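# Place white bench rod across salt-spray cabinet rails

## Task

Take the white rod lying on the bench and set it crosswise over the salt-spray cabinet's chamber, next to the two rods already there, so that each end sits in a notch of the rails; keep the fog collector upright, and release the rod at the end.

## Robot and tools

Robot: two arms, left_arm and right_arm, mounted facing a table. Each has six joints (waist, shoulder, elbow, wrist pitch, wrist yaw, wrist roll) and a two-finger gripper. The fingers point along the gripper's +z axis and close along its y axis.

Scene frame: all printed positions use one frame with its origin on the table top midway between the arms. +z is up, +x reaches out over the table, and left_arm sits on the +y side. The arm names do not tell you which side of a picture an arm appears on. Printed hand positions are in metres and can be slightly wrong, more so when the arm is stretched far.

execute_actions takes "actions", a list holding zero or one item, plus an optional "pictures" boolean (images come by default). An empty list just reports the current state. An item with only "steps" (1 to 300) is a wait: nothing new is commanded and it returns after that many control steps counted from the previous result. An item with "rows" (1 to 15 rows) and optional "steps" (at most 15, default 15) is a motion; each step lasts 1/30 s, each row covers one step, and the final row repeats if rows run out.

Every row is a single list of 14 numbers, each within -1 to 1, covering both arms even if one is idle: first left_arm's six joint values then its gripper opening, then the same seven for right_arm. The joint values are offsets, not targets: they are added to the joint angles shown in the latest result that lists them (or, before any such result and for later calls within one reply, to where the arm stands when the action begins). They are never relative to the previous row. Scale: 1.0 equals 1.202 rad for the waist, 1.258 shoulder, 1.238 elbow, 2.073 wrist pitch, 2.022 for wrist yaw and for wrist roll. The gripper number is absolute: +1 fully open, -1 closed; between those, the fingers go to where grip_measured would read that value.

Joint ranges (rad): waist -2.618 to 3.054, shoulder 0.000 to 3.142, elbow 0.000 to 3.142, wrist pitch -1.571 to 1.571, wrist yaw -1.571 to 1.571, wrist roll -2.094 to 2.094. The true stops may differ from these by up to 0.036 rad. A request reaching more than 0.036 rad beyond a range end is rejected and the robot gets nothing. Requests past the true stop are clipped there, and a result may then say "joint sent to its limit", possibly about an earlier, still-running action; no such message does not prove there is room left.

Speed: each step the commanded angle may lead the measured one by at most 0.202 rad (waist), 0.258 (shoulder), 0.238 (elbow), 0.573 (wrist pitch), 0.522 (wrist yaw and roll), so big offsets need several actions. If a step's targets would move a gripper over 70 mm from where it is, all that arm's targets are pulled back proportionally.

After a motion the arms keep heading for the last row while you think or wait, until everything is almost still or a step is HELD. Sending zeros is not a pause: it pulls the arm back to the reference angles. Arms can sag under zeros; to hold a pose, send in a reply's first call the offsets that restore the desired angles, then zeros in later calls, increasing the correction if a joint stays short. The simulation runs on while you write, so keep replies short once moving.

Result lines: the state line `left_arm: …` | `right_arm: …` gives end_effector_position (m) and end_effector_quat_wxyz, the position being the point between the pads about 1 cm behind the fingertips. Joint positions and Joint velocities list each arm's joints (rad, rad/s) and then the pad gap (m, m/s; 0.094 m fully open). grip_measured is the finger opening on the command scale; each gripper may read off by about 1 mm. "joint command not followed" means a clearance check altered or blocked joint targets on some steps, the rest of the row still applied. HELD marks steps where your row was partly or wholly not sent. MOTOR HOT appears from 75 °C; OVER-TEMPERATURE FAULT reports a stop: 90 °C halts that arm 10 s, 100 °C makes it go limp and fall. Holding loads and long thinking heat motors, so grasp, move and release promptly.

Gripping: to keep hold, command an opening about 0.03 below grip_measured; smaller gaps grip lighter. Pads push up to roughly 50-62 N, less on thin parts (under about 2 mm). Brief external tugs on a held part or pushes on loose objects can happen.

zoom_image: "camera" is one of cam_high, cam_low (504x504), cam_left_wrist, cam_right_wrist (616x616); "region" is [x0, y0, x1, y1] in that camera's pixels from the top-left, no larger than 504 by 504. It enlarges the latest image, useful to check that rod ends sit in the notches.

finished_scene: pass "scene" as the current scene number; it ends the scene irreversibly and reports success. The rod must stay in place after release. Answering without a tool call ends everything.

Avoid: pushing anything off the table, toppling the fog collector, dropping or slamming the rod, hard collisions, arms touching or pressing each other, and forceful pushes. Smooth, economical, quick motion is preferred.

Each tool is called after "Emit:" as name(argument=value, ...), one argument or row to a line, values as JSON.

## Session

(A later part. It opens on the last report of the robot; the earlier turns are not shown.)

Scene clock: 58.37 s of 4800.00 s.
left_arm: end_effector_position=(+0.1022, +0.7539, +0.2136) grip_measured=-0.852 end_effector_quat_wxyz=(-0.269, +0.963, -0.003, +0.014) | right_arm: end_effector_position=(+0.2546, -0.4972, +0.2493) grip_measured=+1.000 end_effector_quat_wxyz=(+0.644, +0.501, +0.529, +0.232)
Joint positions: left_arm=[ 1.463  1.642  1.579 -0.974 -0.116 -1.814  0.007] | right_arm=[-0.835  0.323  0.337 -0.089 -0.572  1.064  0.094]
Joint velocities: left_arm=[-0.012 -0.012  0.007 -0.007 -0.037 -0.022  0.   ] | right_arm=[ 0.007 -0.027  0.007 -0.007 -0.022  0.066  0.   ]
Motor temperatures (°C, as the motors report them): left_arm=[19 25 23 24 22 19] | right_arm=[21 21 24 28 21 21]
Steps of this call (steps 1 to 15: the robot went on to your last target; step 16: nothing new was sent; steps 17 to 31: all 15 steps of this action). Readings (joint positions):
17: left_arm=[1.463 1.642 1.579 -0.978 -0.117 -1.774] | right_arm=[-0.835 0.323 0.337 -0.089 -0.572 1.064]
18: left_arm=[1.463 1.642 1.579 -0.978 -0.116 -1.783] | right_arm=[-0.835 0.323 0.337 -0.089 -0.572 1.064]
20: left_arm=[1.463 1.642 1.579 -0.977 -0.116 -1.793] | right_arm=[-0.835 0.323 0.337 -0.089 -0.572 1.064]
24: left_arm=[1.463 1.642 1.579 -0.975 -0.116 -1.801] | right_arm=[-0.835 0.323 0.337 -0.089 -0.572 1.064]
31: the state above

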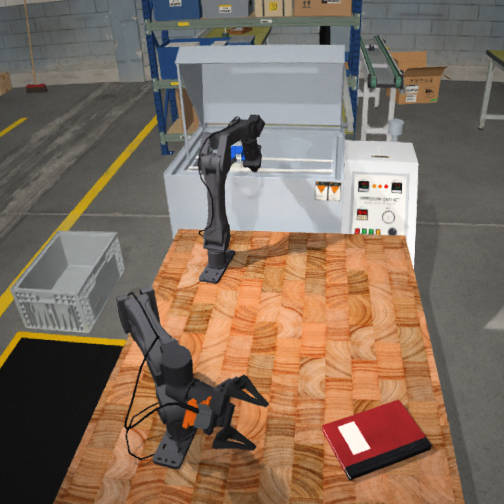

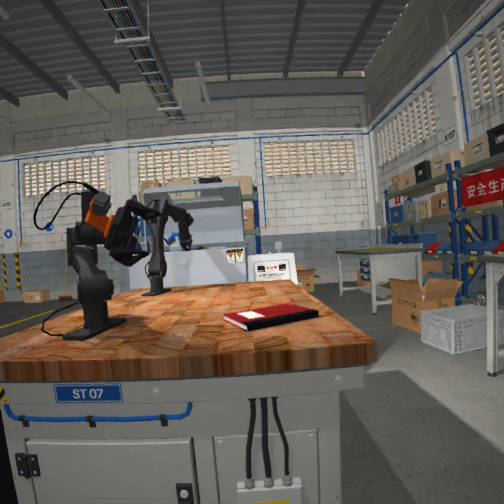

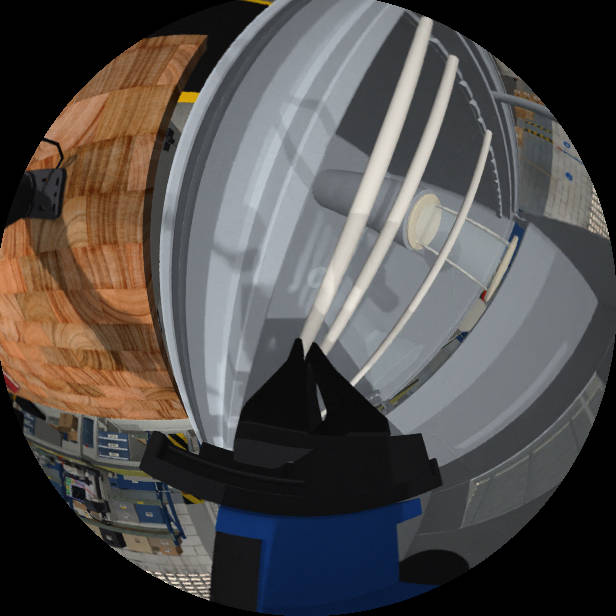

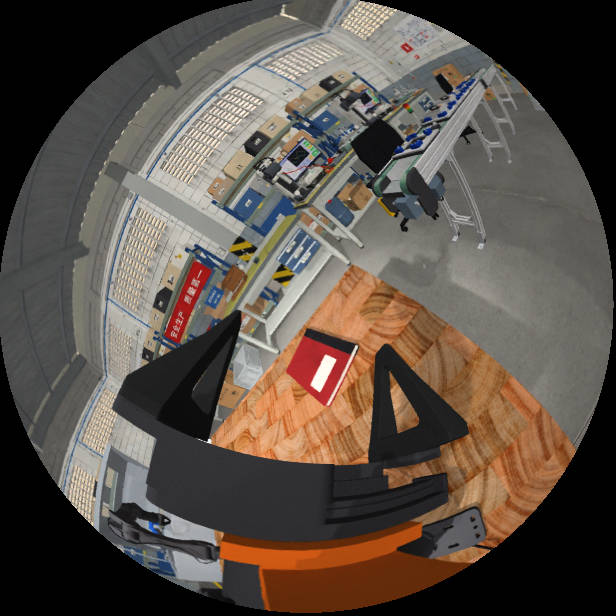

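Overshot; roll back half.

Emit:
execute_actions(
  actions=[
    {"rows":[[0,0,0,0,0,0.02,-0.87,0,0,0,0,0,0,1]],"steps":15},
  ],
)

Emit:
zoom_image(
  camera="cam_high",
  region=[255,140,355,190],
)

Emit:
zoom_image(
  camera="cam_left_wrist",
  region=[340,0,500,140],
)

Scene clock: 59.47 s of 4800.00 s.
left_arm: end_effector_position=(+0.1023, +0.7539, +0.2136) grip_measured=-0.852 end_effector_quat_wxyz=(-0.269, +0.963, -0.017, +0.011) | right_arm: end_effector_position=(+0.2546, -0.4972, +0.2493) grip_measured=+1.000 end_effector_quat_wxyz=(+0.644, +0.501, +0.529, +0.232)
Joint positions: left_arm=[ 1.463  1.642  1.579 -0.974 -0.116 -1.787  0.007] | right_arm=[-0.835  0.323  0.337 -0.089 -0.572  1.064  0.094]
Joint velocities: left_arm=[-0.017  0.007 -0.012  0.037  0.066  0.007  0.   ] | right_arm=[ 0.022 -0.002 -0.012 -0.007  0.037 -0.022  0.   ]
Motor temperatures (°C, as the motors report them): left_arm=[19 25 23 24 22 19] | right_arm=[21 21 24 28 21 21]
Steps of this call (steps 1 to 15: the robot went on to your last target; steps 16 to 18: nothing new was sent; steps 19 to 33: all 15 steps of this action). Readings (joint positions):
19: left_arm=[1.463 1.642 1.579 -0.974 -0.116 -1.814] | right_arm=[-0.835 0.323 0.337 -0.089 -0.572 1.064]
20: left_arm=[1.463 1.642 1.579 -0.974 -0.116 -1.808] | right_arm=[-0.835 0.323 0.337 -0.089 -0.572 1.064]
22: left_arm=[1.463 1.642 1.579 -0.974 -0.116 -1.799] | right_arm=[-0.835 0.323 0.337 -0.089 -0.572 1.064]
26: left_arm=[1.463 1.642 1.579 -0.974 -0.116 -1.791] | right_arm=[-0.835 0.323 0.337 -0.089 -0.572 1.064]
33: the state above

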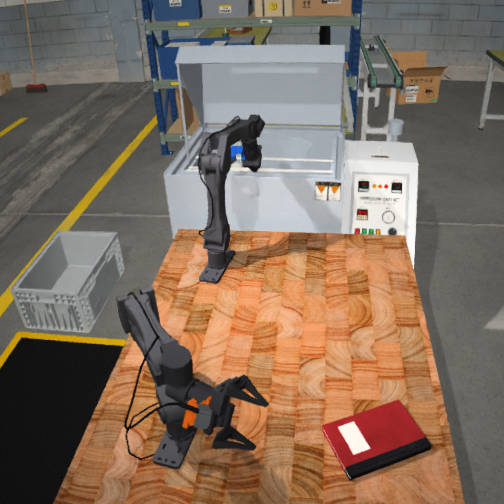

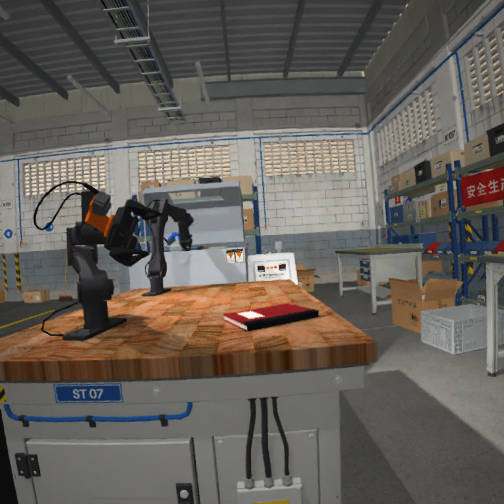

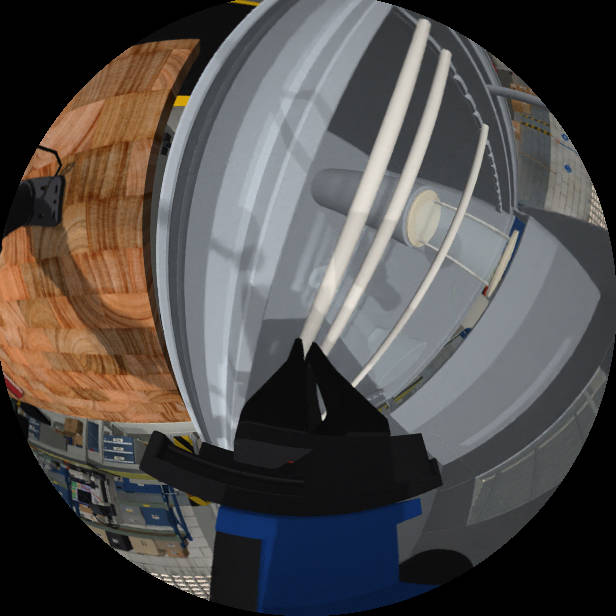

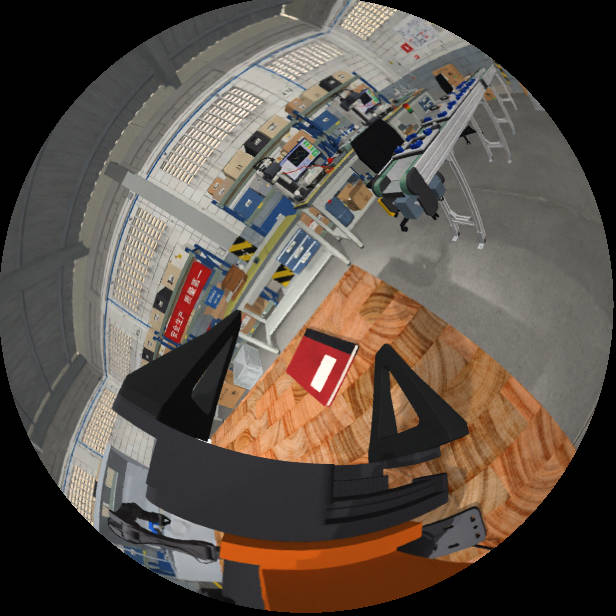

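Region (255, 140, 355, 190) of cam_high's 504x504 image, scaled by 5.040, with more detail than that image has.

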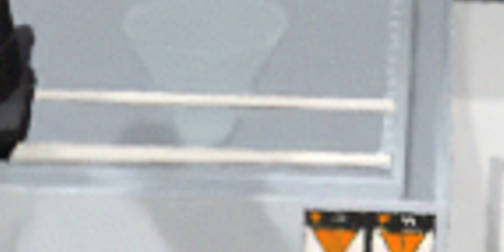

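Region (340, 0, 500, 140) of cam_left_wrist's 616x616 image, scaled by 3.150, with more detail than that image has; it fills the top 441 rows of this view, and the rest is white.

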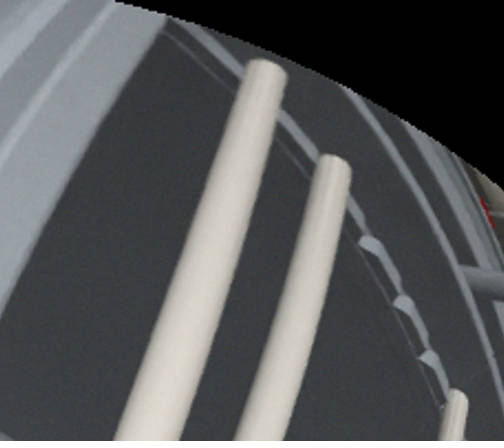

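Release and view.

Emit:
execute_actions(
  actions=[
    {"rows":[[0,0,0,0,0,0,-0.8,0,0,0,0,0,0,1],[0,0,0,0,0,0,-0.75,0,0,0,0,0,0,1],[0,0,0,0,0,0,-0.66,0,0,0,0,0,0,1]],"steps":10},
  ],
  pictures=false,
)

Emit:
execute_actions(
  actions=[
    {"rows":[[0,0,0.04,-0.025,0,0,-0.66,0,0,0,0,0,0,1],[0,0,0.06,-0.04,0,0,-0.66,0,0,0,0,0,0,1],[0,-0.02,0.08,-0.05,0,0,-0.66,0,0,0,0,0,0,1],[0,-0.03,0.11,-0.065,0,0,-0.66,0,0,0,0,0,0,1],[0,-0.04,0.14,-0.08,0,0,-0.66,0,0,0,0,0,0,1],[0,-0.05,0.17,-0.09,0,0,-0.66,0,0,0,0,0,0,1],[0,-0.05,0.2,-0.1,0,0,-0.66,0,0,0,0,0,0,1],[0,-0.06,0.23,-0.11,0,0,-0.66,0,0,0,0,0,0,1]],"steps":15},
  ],
  pictures=false,
)

Emit:
execute_actions(
  actions=[
    {"rows":[[0,0,0,0,0,0.85,0.5,0,0,0,0,0,0,1]],"steps":15},
  ],
  pictures=false,
)

Emit:
execute_actions(
  actions=[
    {"steps":12},
  ],
)

Emit:
zoom_image(
  camera="cam_left_wrist",
  region=[390,250,510,380],
)

Emit:
zoom_image(
  camera="cam_left_wrist",
  region=[80,220,200,340],
)

Scene clock: 60.97 s of 4800.00 s.
left_arm: end_effector_position=(+0.1026, +0.7542, +0.2138) grip_measured=-0.662 end_effector_quat_wxyz=(-0.270, +0.963, -0.017, +0.012) | right_arm: end_effector_position=(+0.2546, -0.4972, +0.2493) grip_measured=+1.000 end_effector_quat_wxyz=(+0.644, +0.501, +0.529, +0.232)
Joint positions: left_arm=[ 1.463  1.642  1.579 -0.972 -0.114 -1.786  0.016] | right_arm=[-0.835  0.323  0.337 -0.089 -0.572  1.064  0.094]
Joint velocities: left_arm=[-0.022  0.002 -0.002  0.037  0.051  0.037  0.   ] | right_arm=[-0.002  0.012 -0.012 -0.037  0.037 -0.007  0.   ]
Motor temperatures (°C, as the motors report them): left_arm=[19 25 23 25 22 19] | right_arm=[21 21 24 28 21 21]
Steps of this call (steps 1 to 15: the robot went on to your last target; steps 16 to 35: nothing new was sent; steps 36 to 45: all 10 steps of this action). Readings (joint positions):
36: left_arm=[1.463 1.642 1.579 -0.974 -0.115 -1.786] | right_arm=[-0.835 0.323 0.337 -0.089 -0.572 1.064]
37: left_arm=[1.463 1.642 1.579 -0.974 -0.115 -1.786] | right_arm=[-0.835 0.323 0.337 -0.089 -0.572 1.064]
39: left_arm=[1.463 1.642 1.579 -0.973 -0.115 -1.786] | right_arm=[-0.835 0.323 0.337 -0.089 -0.572 1.064]
43: left_arm=[1.463 1.642 1.579 -0.972 -0.114 -1.786] | right_arm=[-0.835 0.323 0.337 -0.089 -0.572 1.064]
45: the state above

Scene clock: 61.47 s of 4800.00 s.
left_arm: end_effector_position=(+0.0984, +0.7375, +0.3293) grip_measured=-0.662 end_effector_quat_wxyz=(-0.359, +0.933, -0.012, +0.038) | right_arm: end_effector_position=(+0.2546, -0.4972, +0.2493) grip_measured=+1.000 end_effector_quat_wxyz=(+0.644, +0.501, +0.529, +0.232)
Joint positions: left_arm=[ 1.463  1.552  1.858 -1.145 -0.111 -1.786  0.016] | right_arm=[-0.835  0.323  0.337 -0.089 -0.572  1.064  0.094]
Joint velocities: left_arm=[ 0.012  0.002  0.007 -0.212 -0.037 -0.051 -0.   ] | right_arm=[ 0.017 -0.002 -0.012 -0.007 -0.037 -0.022  0.   ]
Motor temperatures (°C, as the motors report them): left_arm=[19 25 23 24 22 19] | right_arm=[21 21 25 28 21 21]
Steps of this call (steps 1 to 15: all 15 steps of this action). Readings (joint positions):
1: left_arm=[1.463 1.642 1.582 -0.977 -0.114 -1.786] | right_arm=[-0.835 0.323 0.337 -0.089 -0.572 1.064]
2: left_arm=[1.463 1.642 1.591 -0.989 -0.113 -1.786] | right_arm=[-0.835 0.323 0.337 -0.089 -0.572 1.064]
4: left_arm=[1.463 1.642 1.629 -1.024 -0.112 -1.786] | right_arm=[-0.835 0.323 0.337 -0.089 -0.572 1.064]
8: left_arm=[1.463 1.625 1.766 -1.101 -0.111 -1.786] | right_arm=[-0.835 0.323 0.337 -0.089 -0.572 1.064]
15: the state above

Scene clock: 61.97 s of 4800.00 s.
left_arm: end_effector_position=(+0.0987, +0.7377, +0.3289) grip_measured=+0.498 end_effector_quat_wxyz=(-0.296, +0.699, -0.618, -0.205) | right_arm: end_effector_position=(+0.2546, -0.4972, +0.2493) grip_measured=+1.000 end_effector_quat_wxyz=(+0.644, +0.501, +0.529, +0.232)
Joint positions: left_arm=[ 1.463  1.553  1.858 -1.145 -0.11  -0.362  0.07 ] | right_arm=[-0.835  0.323  0.337 -0.089 -0.572  1.064  0.094]
Joint velocities: left_arm=[-0.007 -0.017 -0.007  0.007  0.066  1.912  0.   ] | right_arm=[ 0.007 -0.022 -0.007 -0.022  0.022  0.11   0.   ]
Motor temperatures (°C, as the motors report them): left_arm=[19 25 23 25 22 19] | right_arm=[21 21 25 28 21 21]
Steps of this call (steps 1 to 15: all 15 steps of this action). Readings (joint positions):
1: left_arm=[1.463 1.552 1.858 -1.147 -0.110 -1.704] | right_arm=[-0.835 0.323 0.337 -0.089 -0.572 1.064]
2: left_arm=[1.463 1.553 1.858 -1.147 -0.110 -1.605] | right_arm=[-0.835 0.323 0.337 -0.089 -0.572 1.064]
4: left_arm=[1.463 1.553 1.858 -1.145 -0.110 -1.409] | right_arm=[-0.835 0.323 0.337 -0.089 -0.572 1.064]
8: left_arm=[1.463 1.553 1.858 -1.145 -0.110 -1.015] | right_arm=[-0.835 0.323 0.337 -0.089 -0.572 1.064]
15: the state above

Scene clock: 62.37 s of 4800.00 s.
left_arm: end_effector_position=(+0.0987, +0.7377, +0.3289) grip_measured=+0.498 end_effector_quat_wxyz=(-0.266, +0.610, -0.706, -0.243) | right_arm: end_effector_position=(+0.2546, -0.4972, +0.2493) grip_measured=+1.000 end_effector_quat_wxyz=(+0.644, +0.501, +0.529, +0.232)
Joint positions: left_arm=[ 1.463  1.553  1.858 -1.145 -0.11  -0.096  0.07 ] | right_arm=[-0.835  0.323  0.337 -0.089 -0.572  1.064  0.094]
Joint velocities: left_arm=[-0.012 -0.022 -0.007  0.037 -0.066  0.198 -0.   ] | right_arm=[-0.007 -0.007 -0.002  0.051  0.037 -0.007  0.   ]
Motor temperatures (°C, as the motors report them): left_arm=[19 25 23 25 22 19] | right_arm=[21 21 25 28 21 21]
Steps of this call (steps 1 to 12: the robot went on to your last target). Readings (joint positions):
1: left_arm=[1.463 1.553 1.858 -1.145 -0.110 -0.304] | right_arm=[-0.835 0.323 0.337 -0.089 -0.572 1.064]
2: left_arm=[1.463 1.553 1.858 -1.145 -0.110 -0.259] | right_arm=[-0.835 0.323 0.337 -0.089 -0.572 1.064]
4: left_arm=[1.463 1.553 1.858 -1.145 -0.110 -0.193] | right_arm=[-0.835 0.323 0.337 -0.089 -0.572 1.064]
8: left_arm=[1.463 1.553 1.858 -1.145 -0.110 -0.124] | right_arm=[-0.835 0.323 0.337 -0.089 -0.572 1.064]
12: the state above

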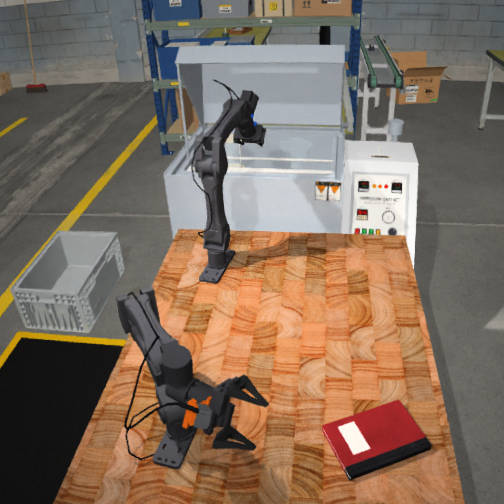

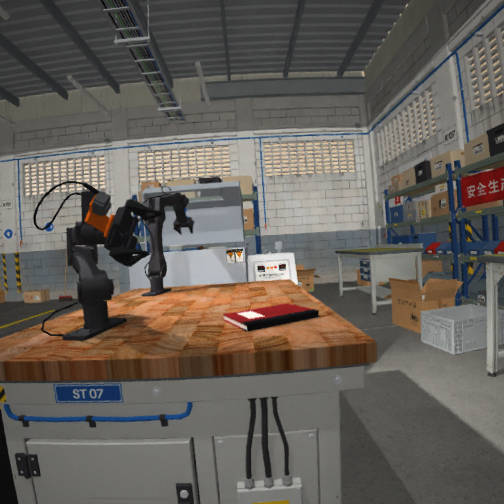

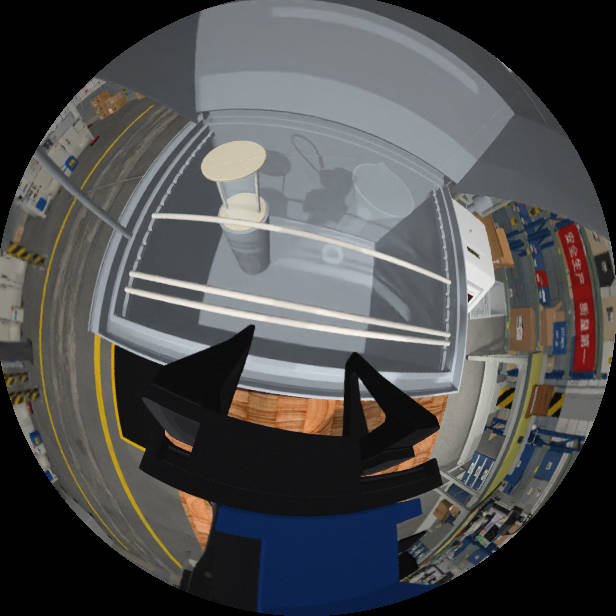

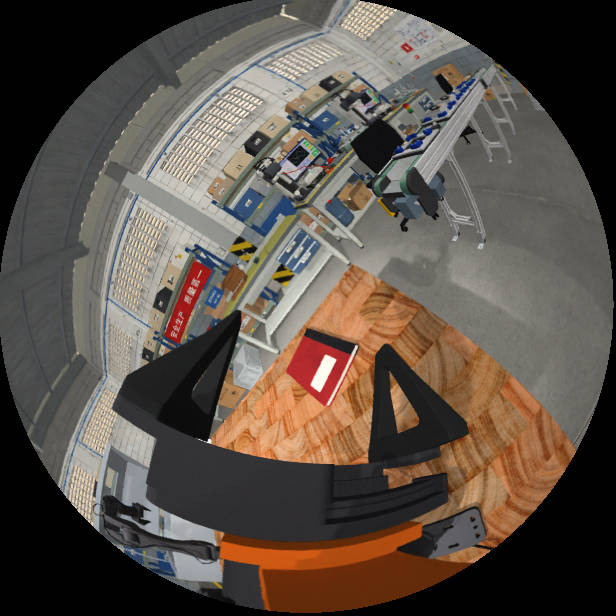

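Region (390, 250, 510, 380) of cam_left_wrist's 616x616 image, scaled by 3.877, with more detail than that image has; it fills the left 465 columns of this view, and the rest is white.

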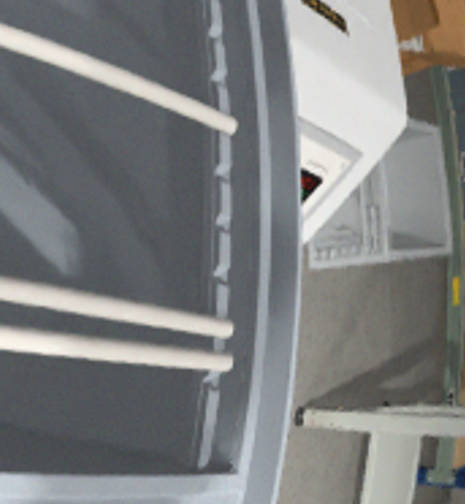

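Region (80, 220, 200, 340) of cam_left_wrist's 616x616 image, scaled by 4.200, with more detail than that image has.

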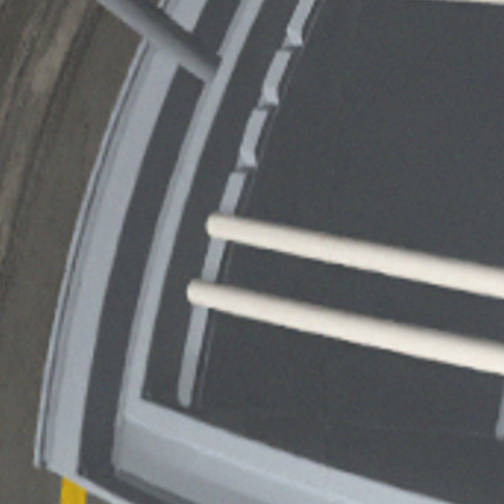

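Emit:
execute_actions(
  actions=[
    {"rows":[[0,0.052,-0.12,0.035,0,-0.84,-0.66,0,0,0,0,0,0,1]],"steps":15},
  ],
  pictures=false,
)

Emit:
execute_actions(
  actions=[
    {"steps":25},
  ],
  pictures=false,
)

Emit:
execute_actions(
  actions=[
    {"rows":[[0,0,-0.03,0,0,0,-0.66,0,0,0,0,0,0,1],[0,0,-0.05,0,0,0,-0.66,0,0,0,0,0,0,1],[0,0,-0.065,0,0,0,-0.66,0,0,0,0,0,0,1],[0,0,-0.065,0,0,0,-0.66,0,0,0,0,0,0,1],[0,0,-0.065,0,0,0,-0.66,0,0,0,0,0,0,1],[0,0,-0.075,0.01,0,0,-0.66,0,0,0,0,0,0,1],[0,0,-0.085,0.02,0,0,-0.66,0,0,0,0,0,0,1],[0,0,-0.1,0.03,0,0,-0.66,0,0,0,0,0,0,1]],"steps":15},
  ],
)

Scene clock: 63.90 s of 4800.00 s.
left_arm: end_effector_position=(+0.1030, +0.7503, +0.2510) grip_measured=-0.658 end_effector_quat_wxyz=(-0.283, +0.948, -0.146, -0.019) | right_arm: end_effector_position=(+0.2546, -0.4972, +0.2493) grip_measured=+1.000 end_effector_quat_wxyz=(+0.644, +0.501, +0.529, +0.232)
Joint positions: left_arm=[ 1.463  1.635  1.709 -1.079 -0.106 -1.518  0.016] | right_arm=[-0.835  0.323  0.337 -0.089 -0.572  1.064  0.094]
Joint velocities: left_arm=[-0.002 -0.032 -0.007  0.022 -0.022 -1.81   0.   ] | right_arm=[ 0.002 -0.017 -0.002 -0.007 -0.007 -0.007  0.   ]
Motor temperatures (°C, as the motors report them): left_arm=[19 25 23 25 22 19] | right_arm=[21 21 25 28 21 21]
Steps of this call (steps 1 to 30: the robot went on to your last target; step 31: nothing new was sent; steps 32 to 46: all 15 steps of this action). Readings (joint positions):
32: left_arm=[1.463 1.554 1.837 -1.124 -0.110 -0.159] | right_arm=[-0.835 0.323 0.337 -0.089 -0.572 1.064]
33: left_arm=[1.463 1.553 1.811 -1.105 -0.110 -0.259] | right_arm=[-0.835 0.323 0.337 -0.089 -0.572 1.064]
35: left_arm=[1.463 1.576 1.759 -1.092 -0.109 -0.459] | right_arm=[-0.835 0.323 0.337 -0.089 -0.572 1.064]
39: left_arm=[1.463 1.632 1.713 -1.091 -0.107 -0.860] | right_arm=[-0.835 0.323 0.337 -0.089 -0.572 1.064]
46: the state above

Scene clock: 64.73 s of 4800.00 s.
left_arm: end_effector_position=(+0.1035, +0.7521, +0.2522) grip_measured=-0.658 end_effector_quat_wxyz=(-0.287, +0.958, -0.015, +0.021) | right_arm: end_effector_position=(+0.2546, -0.4972, +0.2493) grip_measured=+1.000 end_effector_quat_wxyz=(+0.644, +0.501, +0.529, +0.232)
Joint positions: left_arm=[ 1.463  1.635  1.709 -1.07  -0.106 -1.79   0.016] | right_arm=[-0.835  0.323  0.337 -0.089 -0.572  1.064  0.094]
Joint velocities: left_arm=[-0.012 -0.002  0.017  0.066  0.022  0.022  0.   ] | right_arm=[-0.007 -0.017 -0.017 -0.022 -0.037  0.007  0.   ]
Motor temperatures (°C, as the motors report them): left_arm=[19 25 23 25 22 19] | right_arm=[21 21 25 28 21 21]
Steps of this call (steps 1 to 25: the robot went on to your last target). Readings (joint positions):
1: left_arm=[1.463 1.635 1.709 -1.078 -0.106 -1.572] | right_arm=[-0.835 0.323 0.337 -0.089 -0.572 1.064]
2: left_arm=[1.463 1.635 1.709 -1.076 -0.106 -1.617] | right_arm=[-0.835 0.323 0.337 -0.089 -0.572 1.064]
4: left_arm=[1.463 1.635 1.709 -1.075 -0.106 -1.680] | right_arm=[-0.835 0.323 0.337 -0.089 -0.572 1.064]
8: left_arm=[1.463 1.635 1.709 -1.072 -0.106 -1.746] | right_arm=[-0.835 0.323 0.337 -0.089 -0.572 1.064]
25: the state above

Scene clock: 65.23 s of 4800.00 s.
left_arm: end_effector_position=(+0.1026, +0.7475, +0.2185) grip_measured=-0.658 end_effector_quat_wxyz=(-0.261, +0.965, -0.017, +0.015) | right_arm: end_effector_position=(+0.2546, -0.4972, +0.2493) grip_measured=+1.000 end_effector_quat_wxyz=(+0.644, +0.501, +0.529, +0.232)
Joint positions: left_arm=[ 1.463  1.635  1.6   -1.016 -0.104 -1.79   0.016] | right_arm=[-0.835  0.323  0.337 -0.089 -0.572  1.064  0.094]
Joint velocities: left_arm=[-0.012 -0.012 -0.007  0.081  0.007  0.007 -0.001] | right_arm=[-0.002  0.002  0.002 -0.007 -0.037 -0.007  0.   ]
Motor temperatures (°C, as the motors report them): left_arm=[19 25 23 25 22 19] | right_arm=[21 21 25 28 21 21]
Steps of this call (steps 1 to 15: all 15 steps of this action). Readings (joint positions):
1: left_arm=[1.463 1.635 1.706 -1.068 -0.106 -1.790] | right_arm=[-0.835 0.323 0.337 -0.089 -0.572 1.064]
2: left_arm=[1.463 1.635 1.699 -1.064 -0.106 -1.790] | right_arm=[-0.835 0.323 0.337 -0.089 -0.572 1.064]
4: left_arm=[1.463 1.635 1.673 -1.058 -0.106 -1.790] | right_arm=[-0.835 0.323 0.337 -0.089 -0.572 1.064]
8: left_arm=[1.463 1.635 1.624 -1.047 -0.105 -1.790] | right_arm=[-0.835 0.323 0.337 -0.089 -0.572 1.064]
15: the state above

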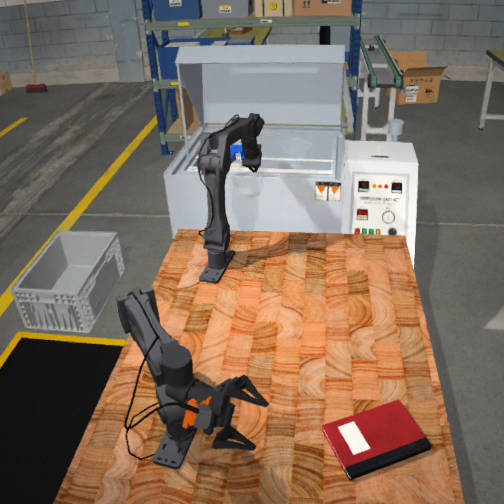

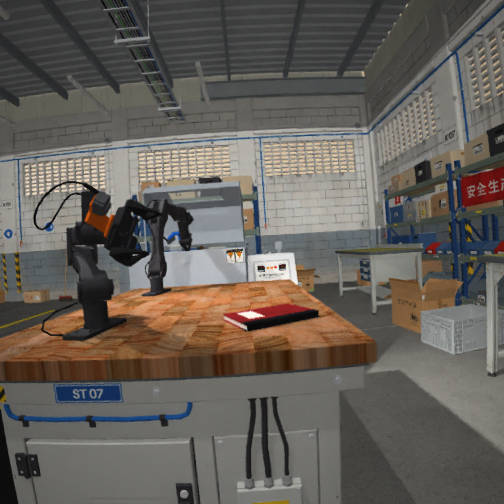

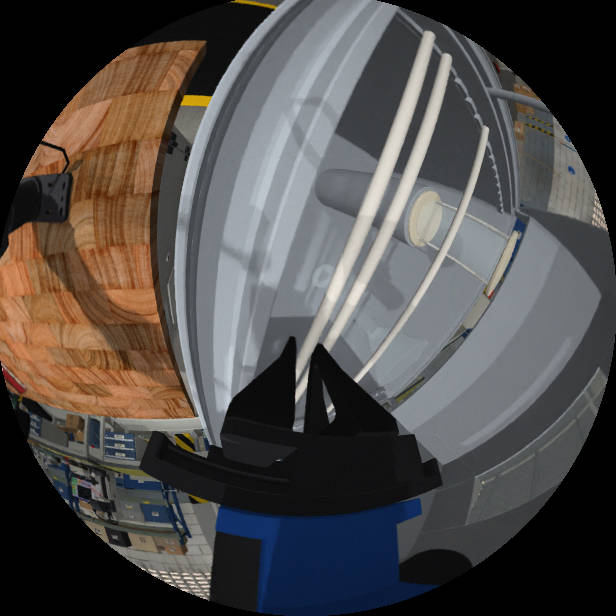

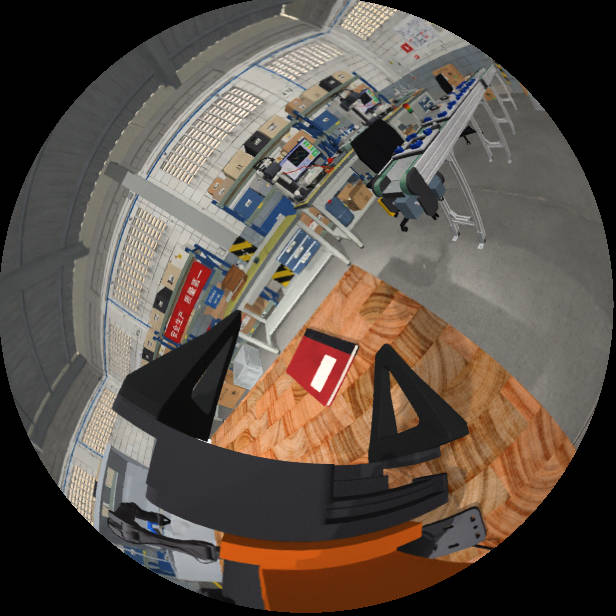

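Emit:
execute_actions(
  actions=[
    {"rows":[[0,0,-0.02,0.015,0,0,-0.66,0,0,0,0,0,0,1],[0,0,-0.03,0.025,0,0,-0.66,0,0,0,0,0,0,1],[0,0,-0.04,0.025,0,0,-0.66,0,0,0,0,0,0,1],[0,0,-0.048,0.025,0,0,-0.66,0,0,0,0,0,0,1]],"steps":15},
  ],
)

Emit:
zoom_image(
  camera="cam_high",
  region=[255,140,355,190],
)

Scene clock: 66.50 s of 4800.00 s.
left_arm: end_effector_position=(+0.1039, +0.7511, +0.2086) grip_measured=-0.658 end_effector_quat_wxyz=(-0.265, +0.964, -0.017, +0.017) | right_arm: end_effector_position=(+0.2546, -0.4972, +0.2493) grip_measured=+1.000 end_effector_quat_wxyz=(+0.644, +0.501, +0.529, +0.232)
Joint positions: left_arm=[ 1.463  1.635  1.556 -0.964 -0.103 -1.79   0.016] | right_arm=[-0.835  0.323  0.337 -0.089 -0.572  1.064  0.094]
Joint velocities: left_arm=[ 0.007  0.002 -0.007  0.007  0.022 -0.051  0.001] | right_arm=[ 0.007  0.002 -0.002  0.007 -0.037 -0.066  0.   ]
Motor temperatures (°C, as the motors report them): left_arm=[19 25 23 25 22 19] | right_arm=[21 21 25 28 21 21]
Steps of this call (steps 1 to 23: the robot went on to your last target; steps 24 to 38: all 15 steps of this action). Readings (joint positions):
24: left_arm=[1.463 1.635 1.600 -1.003 -0.104 -1.790] | right_arm=[-0.835 0.323 0.337 -0.089 -0.572 1.064]
25: left_arm=[1.463 1.635 1.597 -0.995 -0.104 -1.790] | right_arm=[-0.835 0.323 0.337 -0.089 -0.572 1.064]
27: left_arm=[1.463 1.635 1.584 -0.978 -0.104 -1.790] | right_arm=[-0.835 0.323 0.337 -0.089 -0.572 1.064]
31: left_arm=[1.463 1.635 1.557 -0.971 -0.103 -1.790] | right_arm=[-0.835 0.323 0.337 -0.089 -0.572 1.064]
38: the state above

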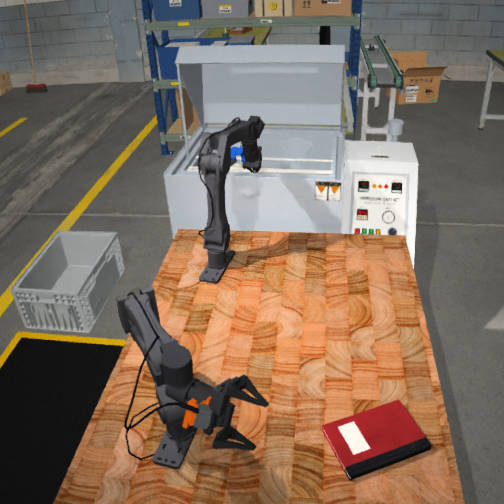

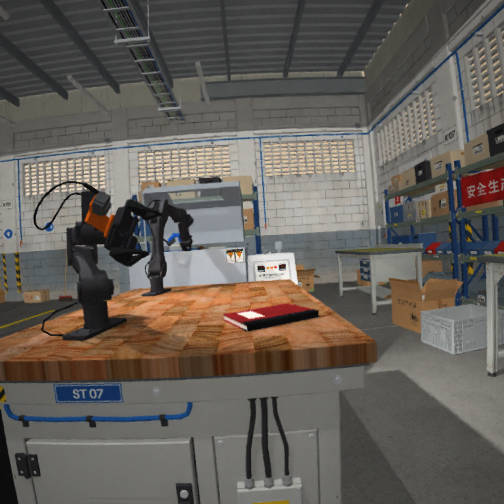

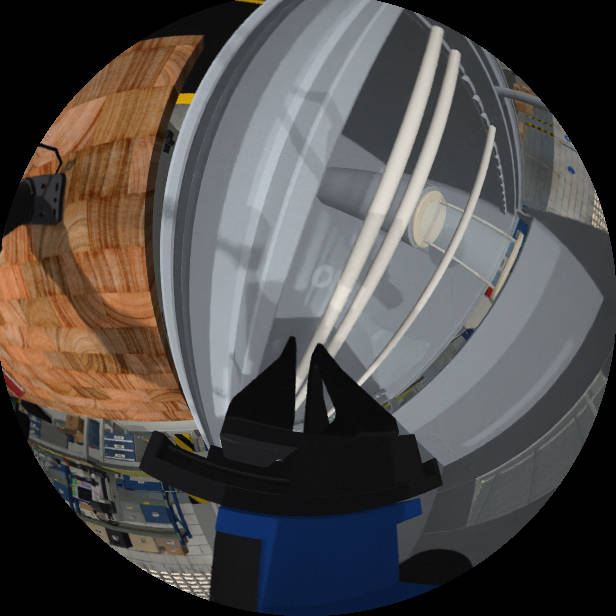

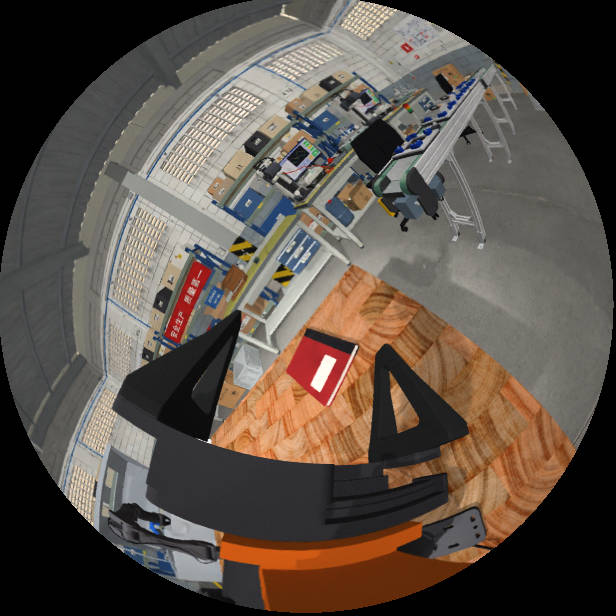

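Region (255, 140, 355, 190) of cam_high's 504x504 image, scaled by 5.040, with more detail than that image has.

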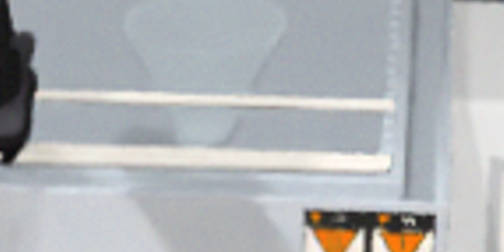

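Emit:
execute_actions(
  actions=[
    {"rows":[[0,0,0,0,0,0,-0.7,0,0,0,0,0,0,1],[0,0,0,0,0,0,-0.73,0,0,0,0,0,0,1],[0,0,0,0,0,0,-0.77,0,0,0,0,0,0,1]],"steps":12},
  ],
)

Emit:
zoom_image(
  camera="cam_high",
  region=[255,140,355,190],
)

Scene clock: 67.40 s of 4800.00 s.
left_arm: end_effector_position=(+0.1042, +0.7515, +0.2089) grip_measured=-0.768 end_effector_quat_wxyz=(-0.265, +0.964, -0.017, +0.017) | right_arm: end_effector_position=(+0.2546, -0.4972, +0.2493) grip_measured=+1.000 end_effector_quat_wxyz=(+0.644, +0.501, +0.529, +0.232)
Joint positions: left_arm=[ 1.463  1.635  1.556 -0.962 -0.101 -1.79   0.011] | right_arm=[-0.835  0.323  0.337 -0.089 -0.572  1.064  0.094]
Joint velocities: left_arm=[ 0.002  0.002  0.007 -0.007  0.066 -0.007 -0.001] | right_arm=[-0.007 -0.012 -0.007 -0.022 -0.081  0.037  0.   ]
Motor temperatures (°C, as the motors report them): left_arm=[19 25 23 25 22 19] | right_arm=[21 21 25 28 21 21]
Steps of this call (steps 1 to 15: the robot went on to your last target; steps 16 to 27: all 12 steps of this action). Readings (joint positions):
16: left_arm=[1.463 1.635 1.556 -0.962 -0.102 -1.790] | right_arm=[-0.835 0.323 0.337 -0.089 -0.572 1.064]
17: left_arm=[1.463 1.635 1.556 -0.962 -0.102 -1.790] | right_arm=[-0.835 0.323 0.337 -0.089 -0.572 1.064]
19: left_arm=[1.463 1.635 1.556 -0.962 -0.102 -1.790] | right_arm=[-0.835 0.323 0.337 -0.089 -0.572 1.064]
23: left_arm=[1.463 1.635 1.556 -0.962 -0.101 -1.790] | right_arm=[-0.835 0.323 0.337 -0.089 -0.572 1.064]
27: the state above

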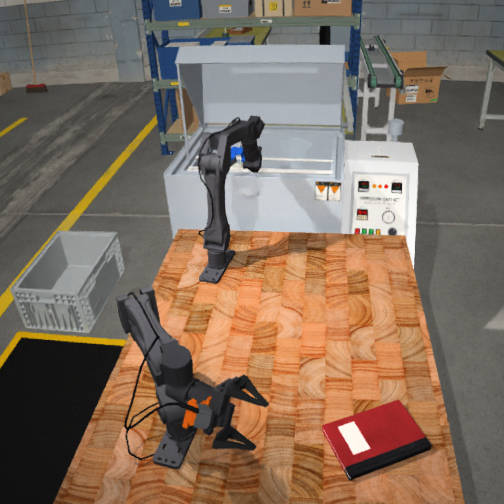

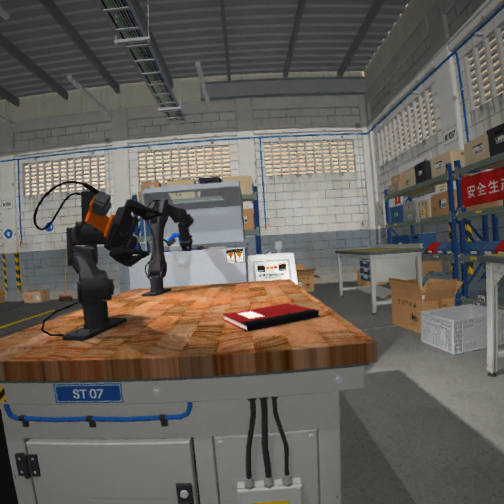

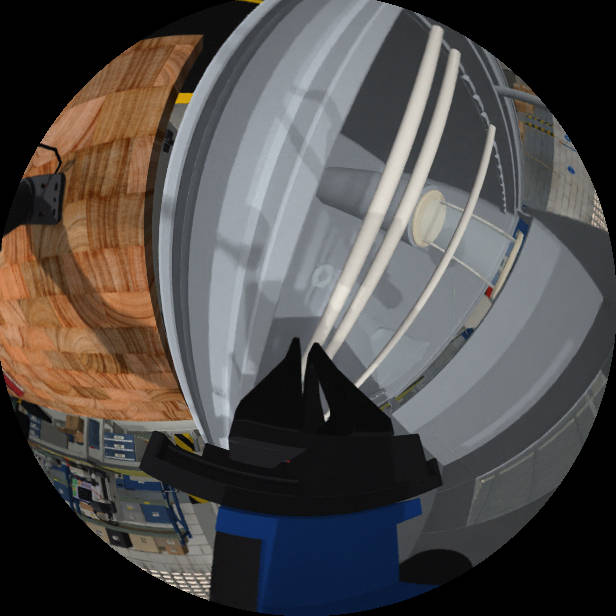

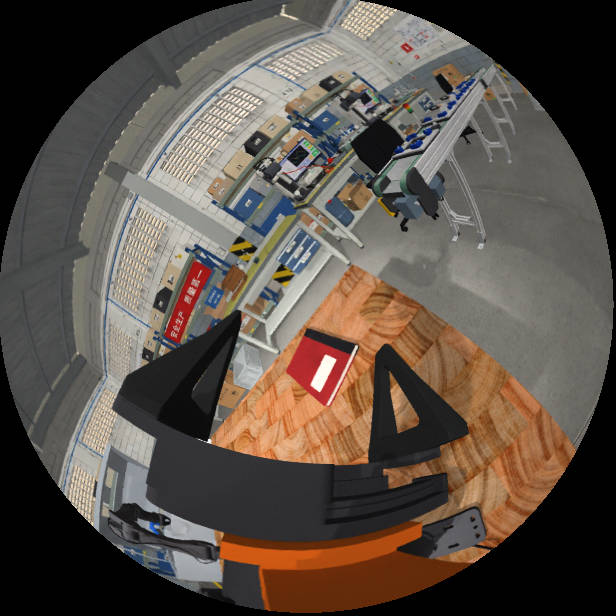

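Region (255, 140, 355, 190) of cam_high's 504x504 image, scaled by 5.040, with more detail than that image has.

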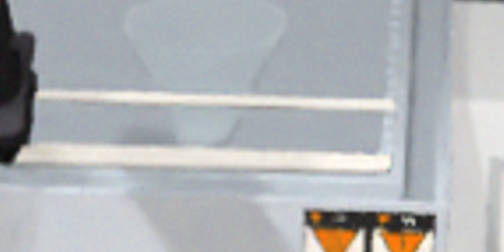

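Emit:
execute_actions(
  actions=[
    {"rows":[[0,0,0,-0.022,0,0,-0.77,0,0,0,0,0,0,1]],"steps":15},
  ],
)

Emit:
zoom_image(
  camera="cam_high",
  region=[255,140,355,190],
)

Scene clock: 68.27 s of 4800.00 s.
left_arm: end_effector_position=(+0.1033, +0.7472, +0.2064) grip_measured=-0.768 end_effector_quat_wxyz=(-0.256, +0.966, -0.018, +0.016) | right_arm: end_effector_position=(+0.2546, -0.4972, +0.2493) grip_measured=+1.000 end_effector_quat_wxyz=(+0.644, +0.501, +0.529, +0.232)
Joint positions: left_arm=[ 1.463  1.635  1.556 -0.982 -0.1   -1.79   0.011] | right_arm=[-0.835  0.323  0.337 -0.089 -0.572  1.064  0.094]
Joint velocities: left_arm=[-0.002  0.007 -0.007 -0.022 -0.051  0.051  0.001] | right_arm=[ 0.002  0.002  0.007  0.037 -0.007 -0.066  0.   ]
Motor temperatures (°C, as the motors report them): left_arm=[19 25 23 25 22 19] | right_arm=[21 21 25 28 21 21]
Steps of this call (steps 1 to 11: the robot went on to your last target; steps 12 to 26: all 15 steps of this action). Readings (joint positions):
12: left_arm=[1.463 1.635 1.556 -0.963 -0.101 -1.790] | right_arm=[-0.835 0.323 0.337 -0.089 -0.572 1.064]
13: left_arm=[1.463 1.635 1.556 -0.967 -0.101 -1.790] | right_arm=[-0.835 0.323 0.337 -0.089 -0.572 1.064]
15: left_arm=[1.463 1.635 1.556 -0.973 -0.100 -1.790] | right_arm=[-0.835 0.323 0.337 -0.089 -0.572 1.064]
19: left_arm=[1.463 1.635 1.556 -0.980 -0.100 -1.790] | right_arm=[-0.835 0.323 0.337 -0.089 -0.572 1.064]
26: the state above

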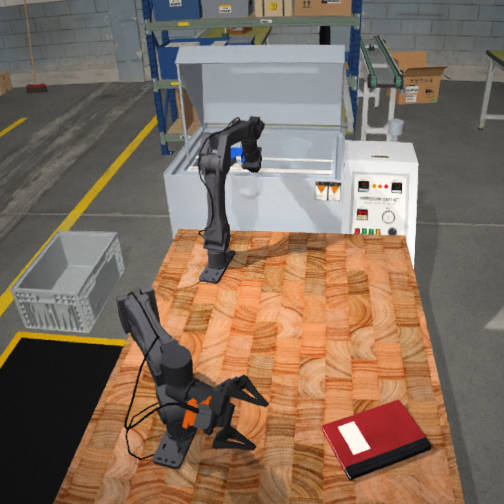

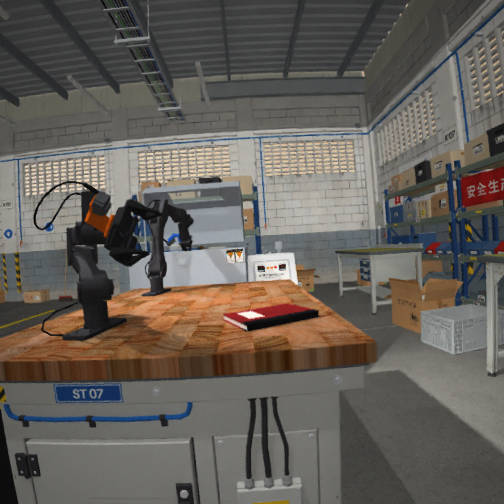

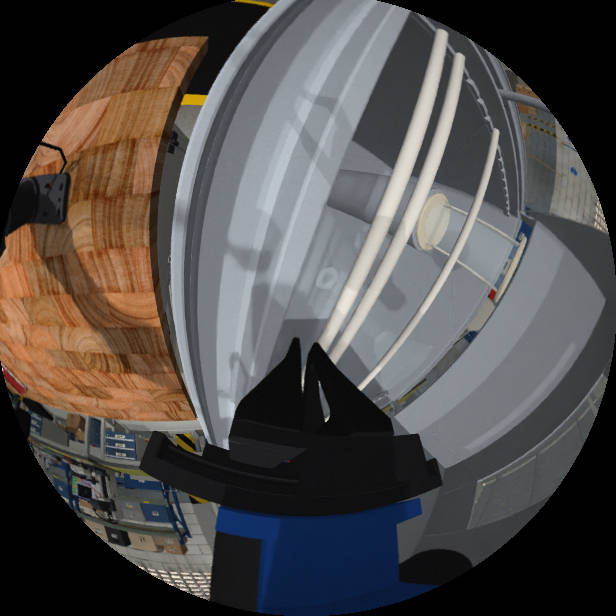

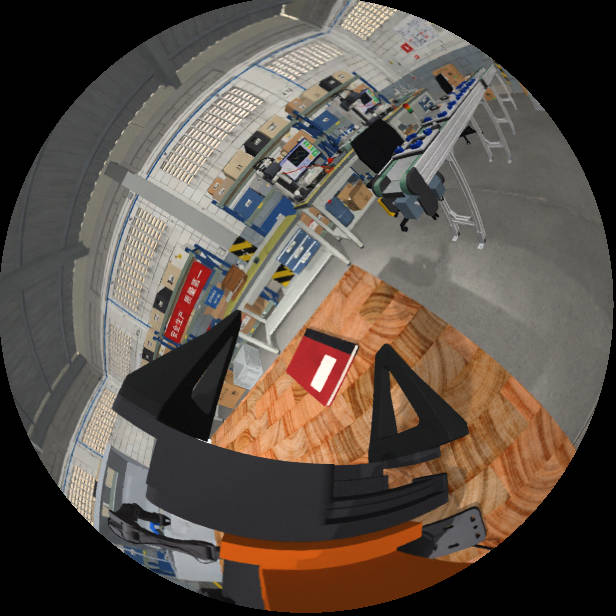

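Region (255, 140, 355, 190) of cam_high's 504x504 image, scaled by 5.040, with more detail than that image has.

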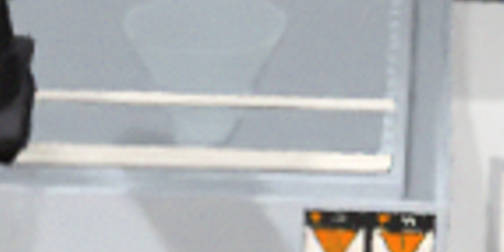

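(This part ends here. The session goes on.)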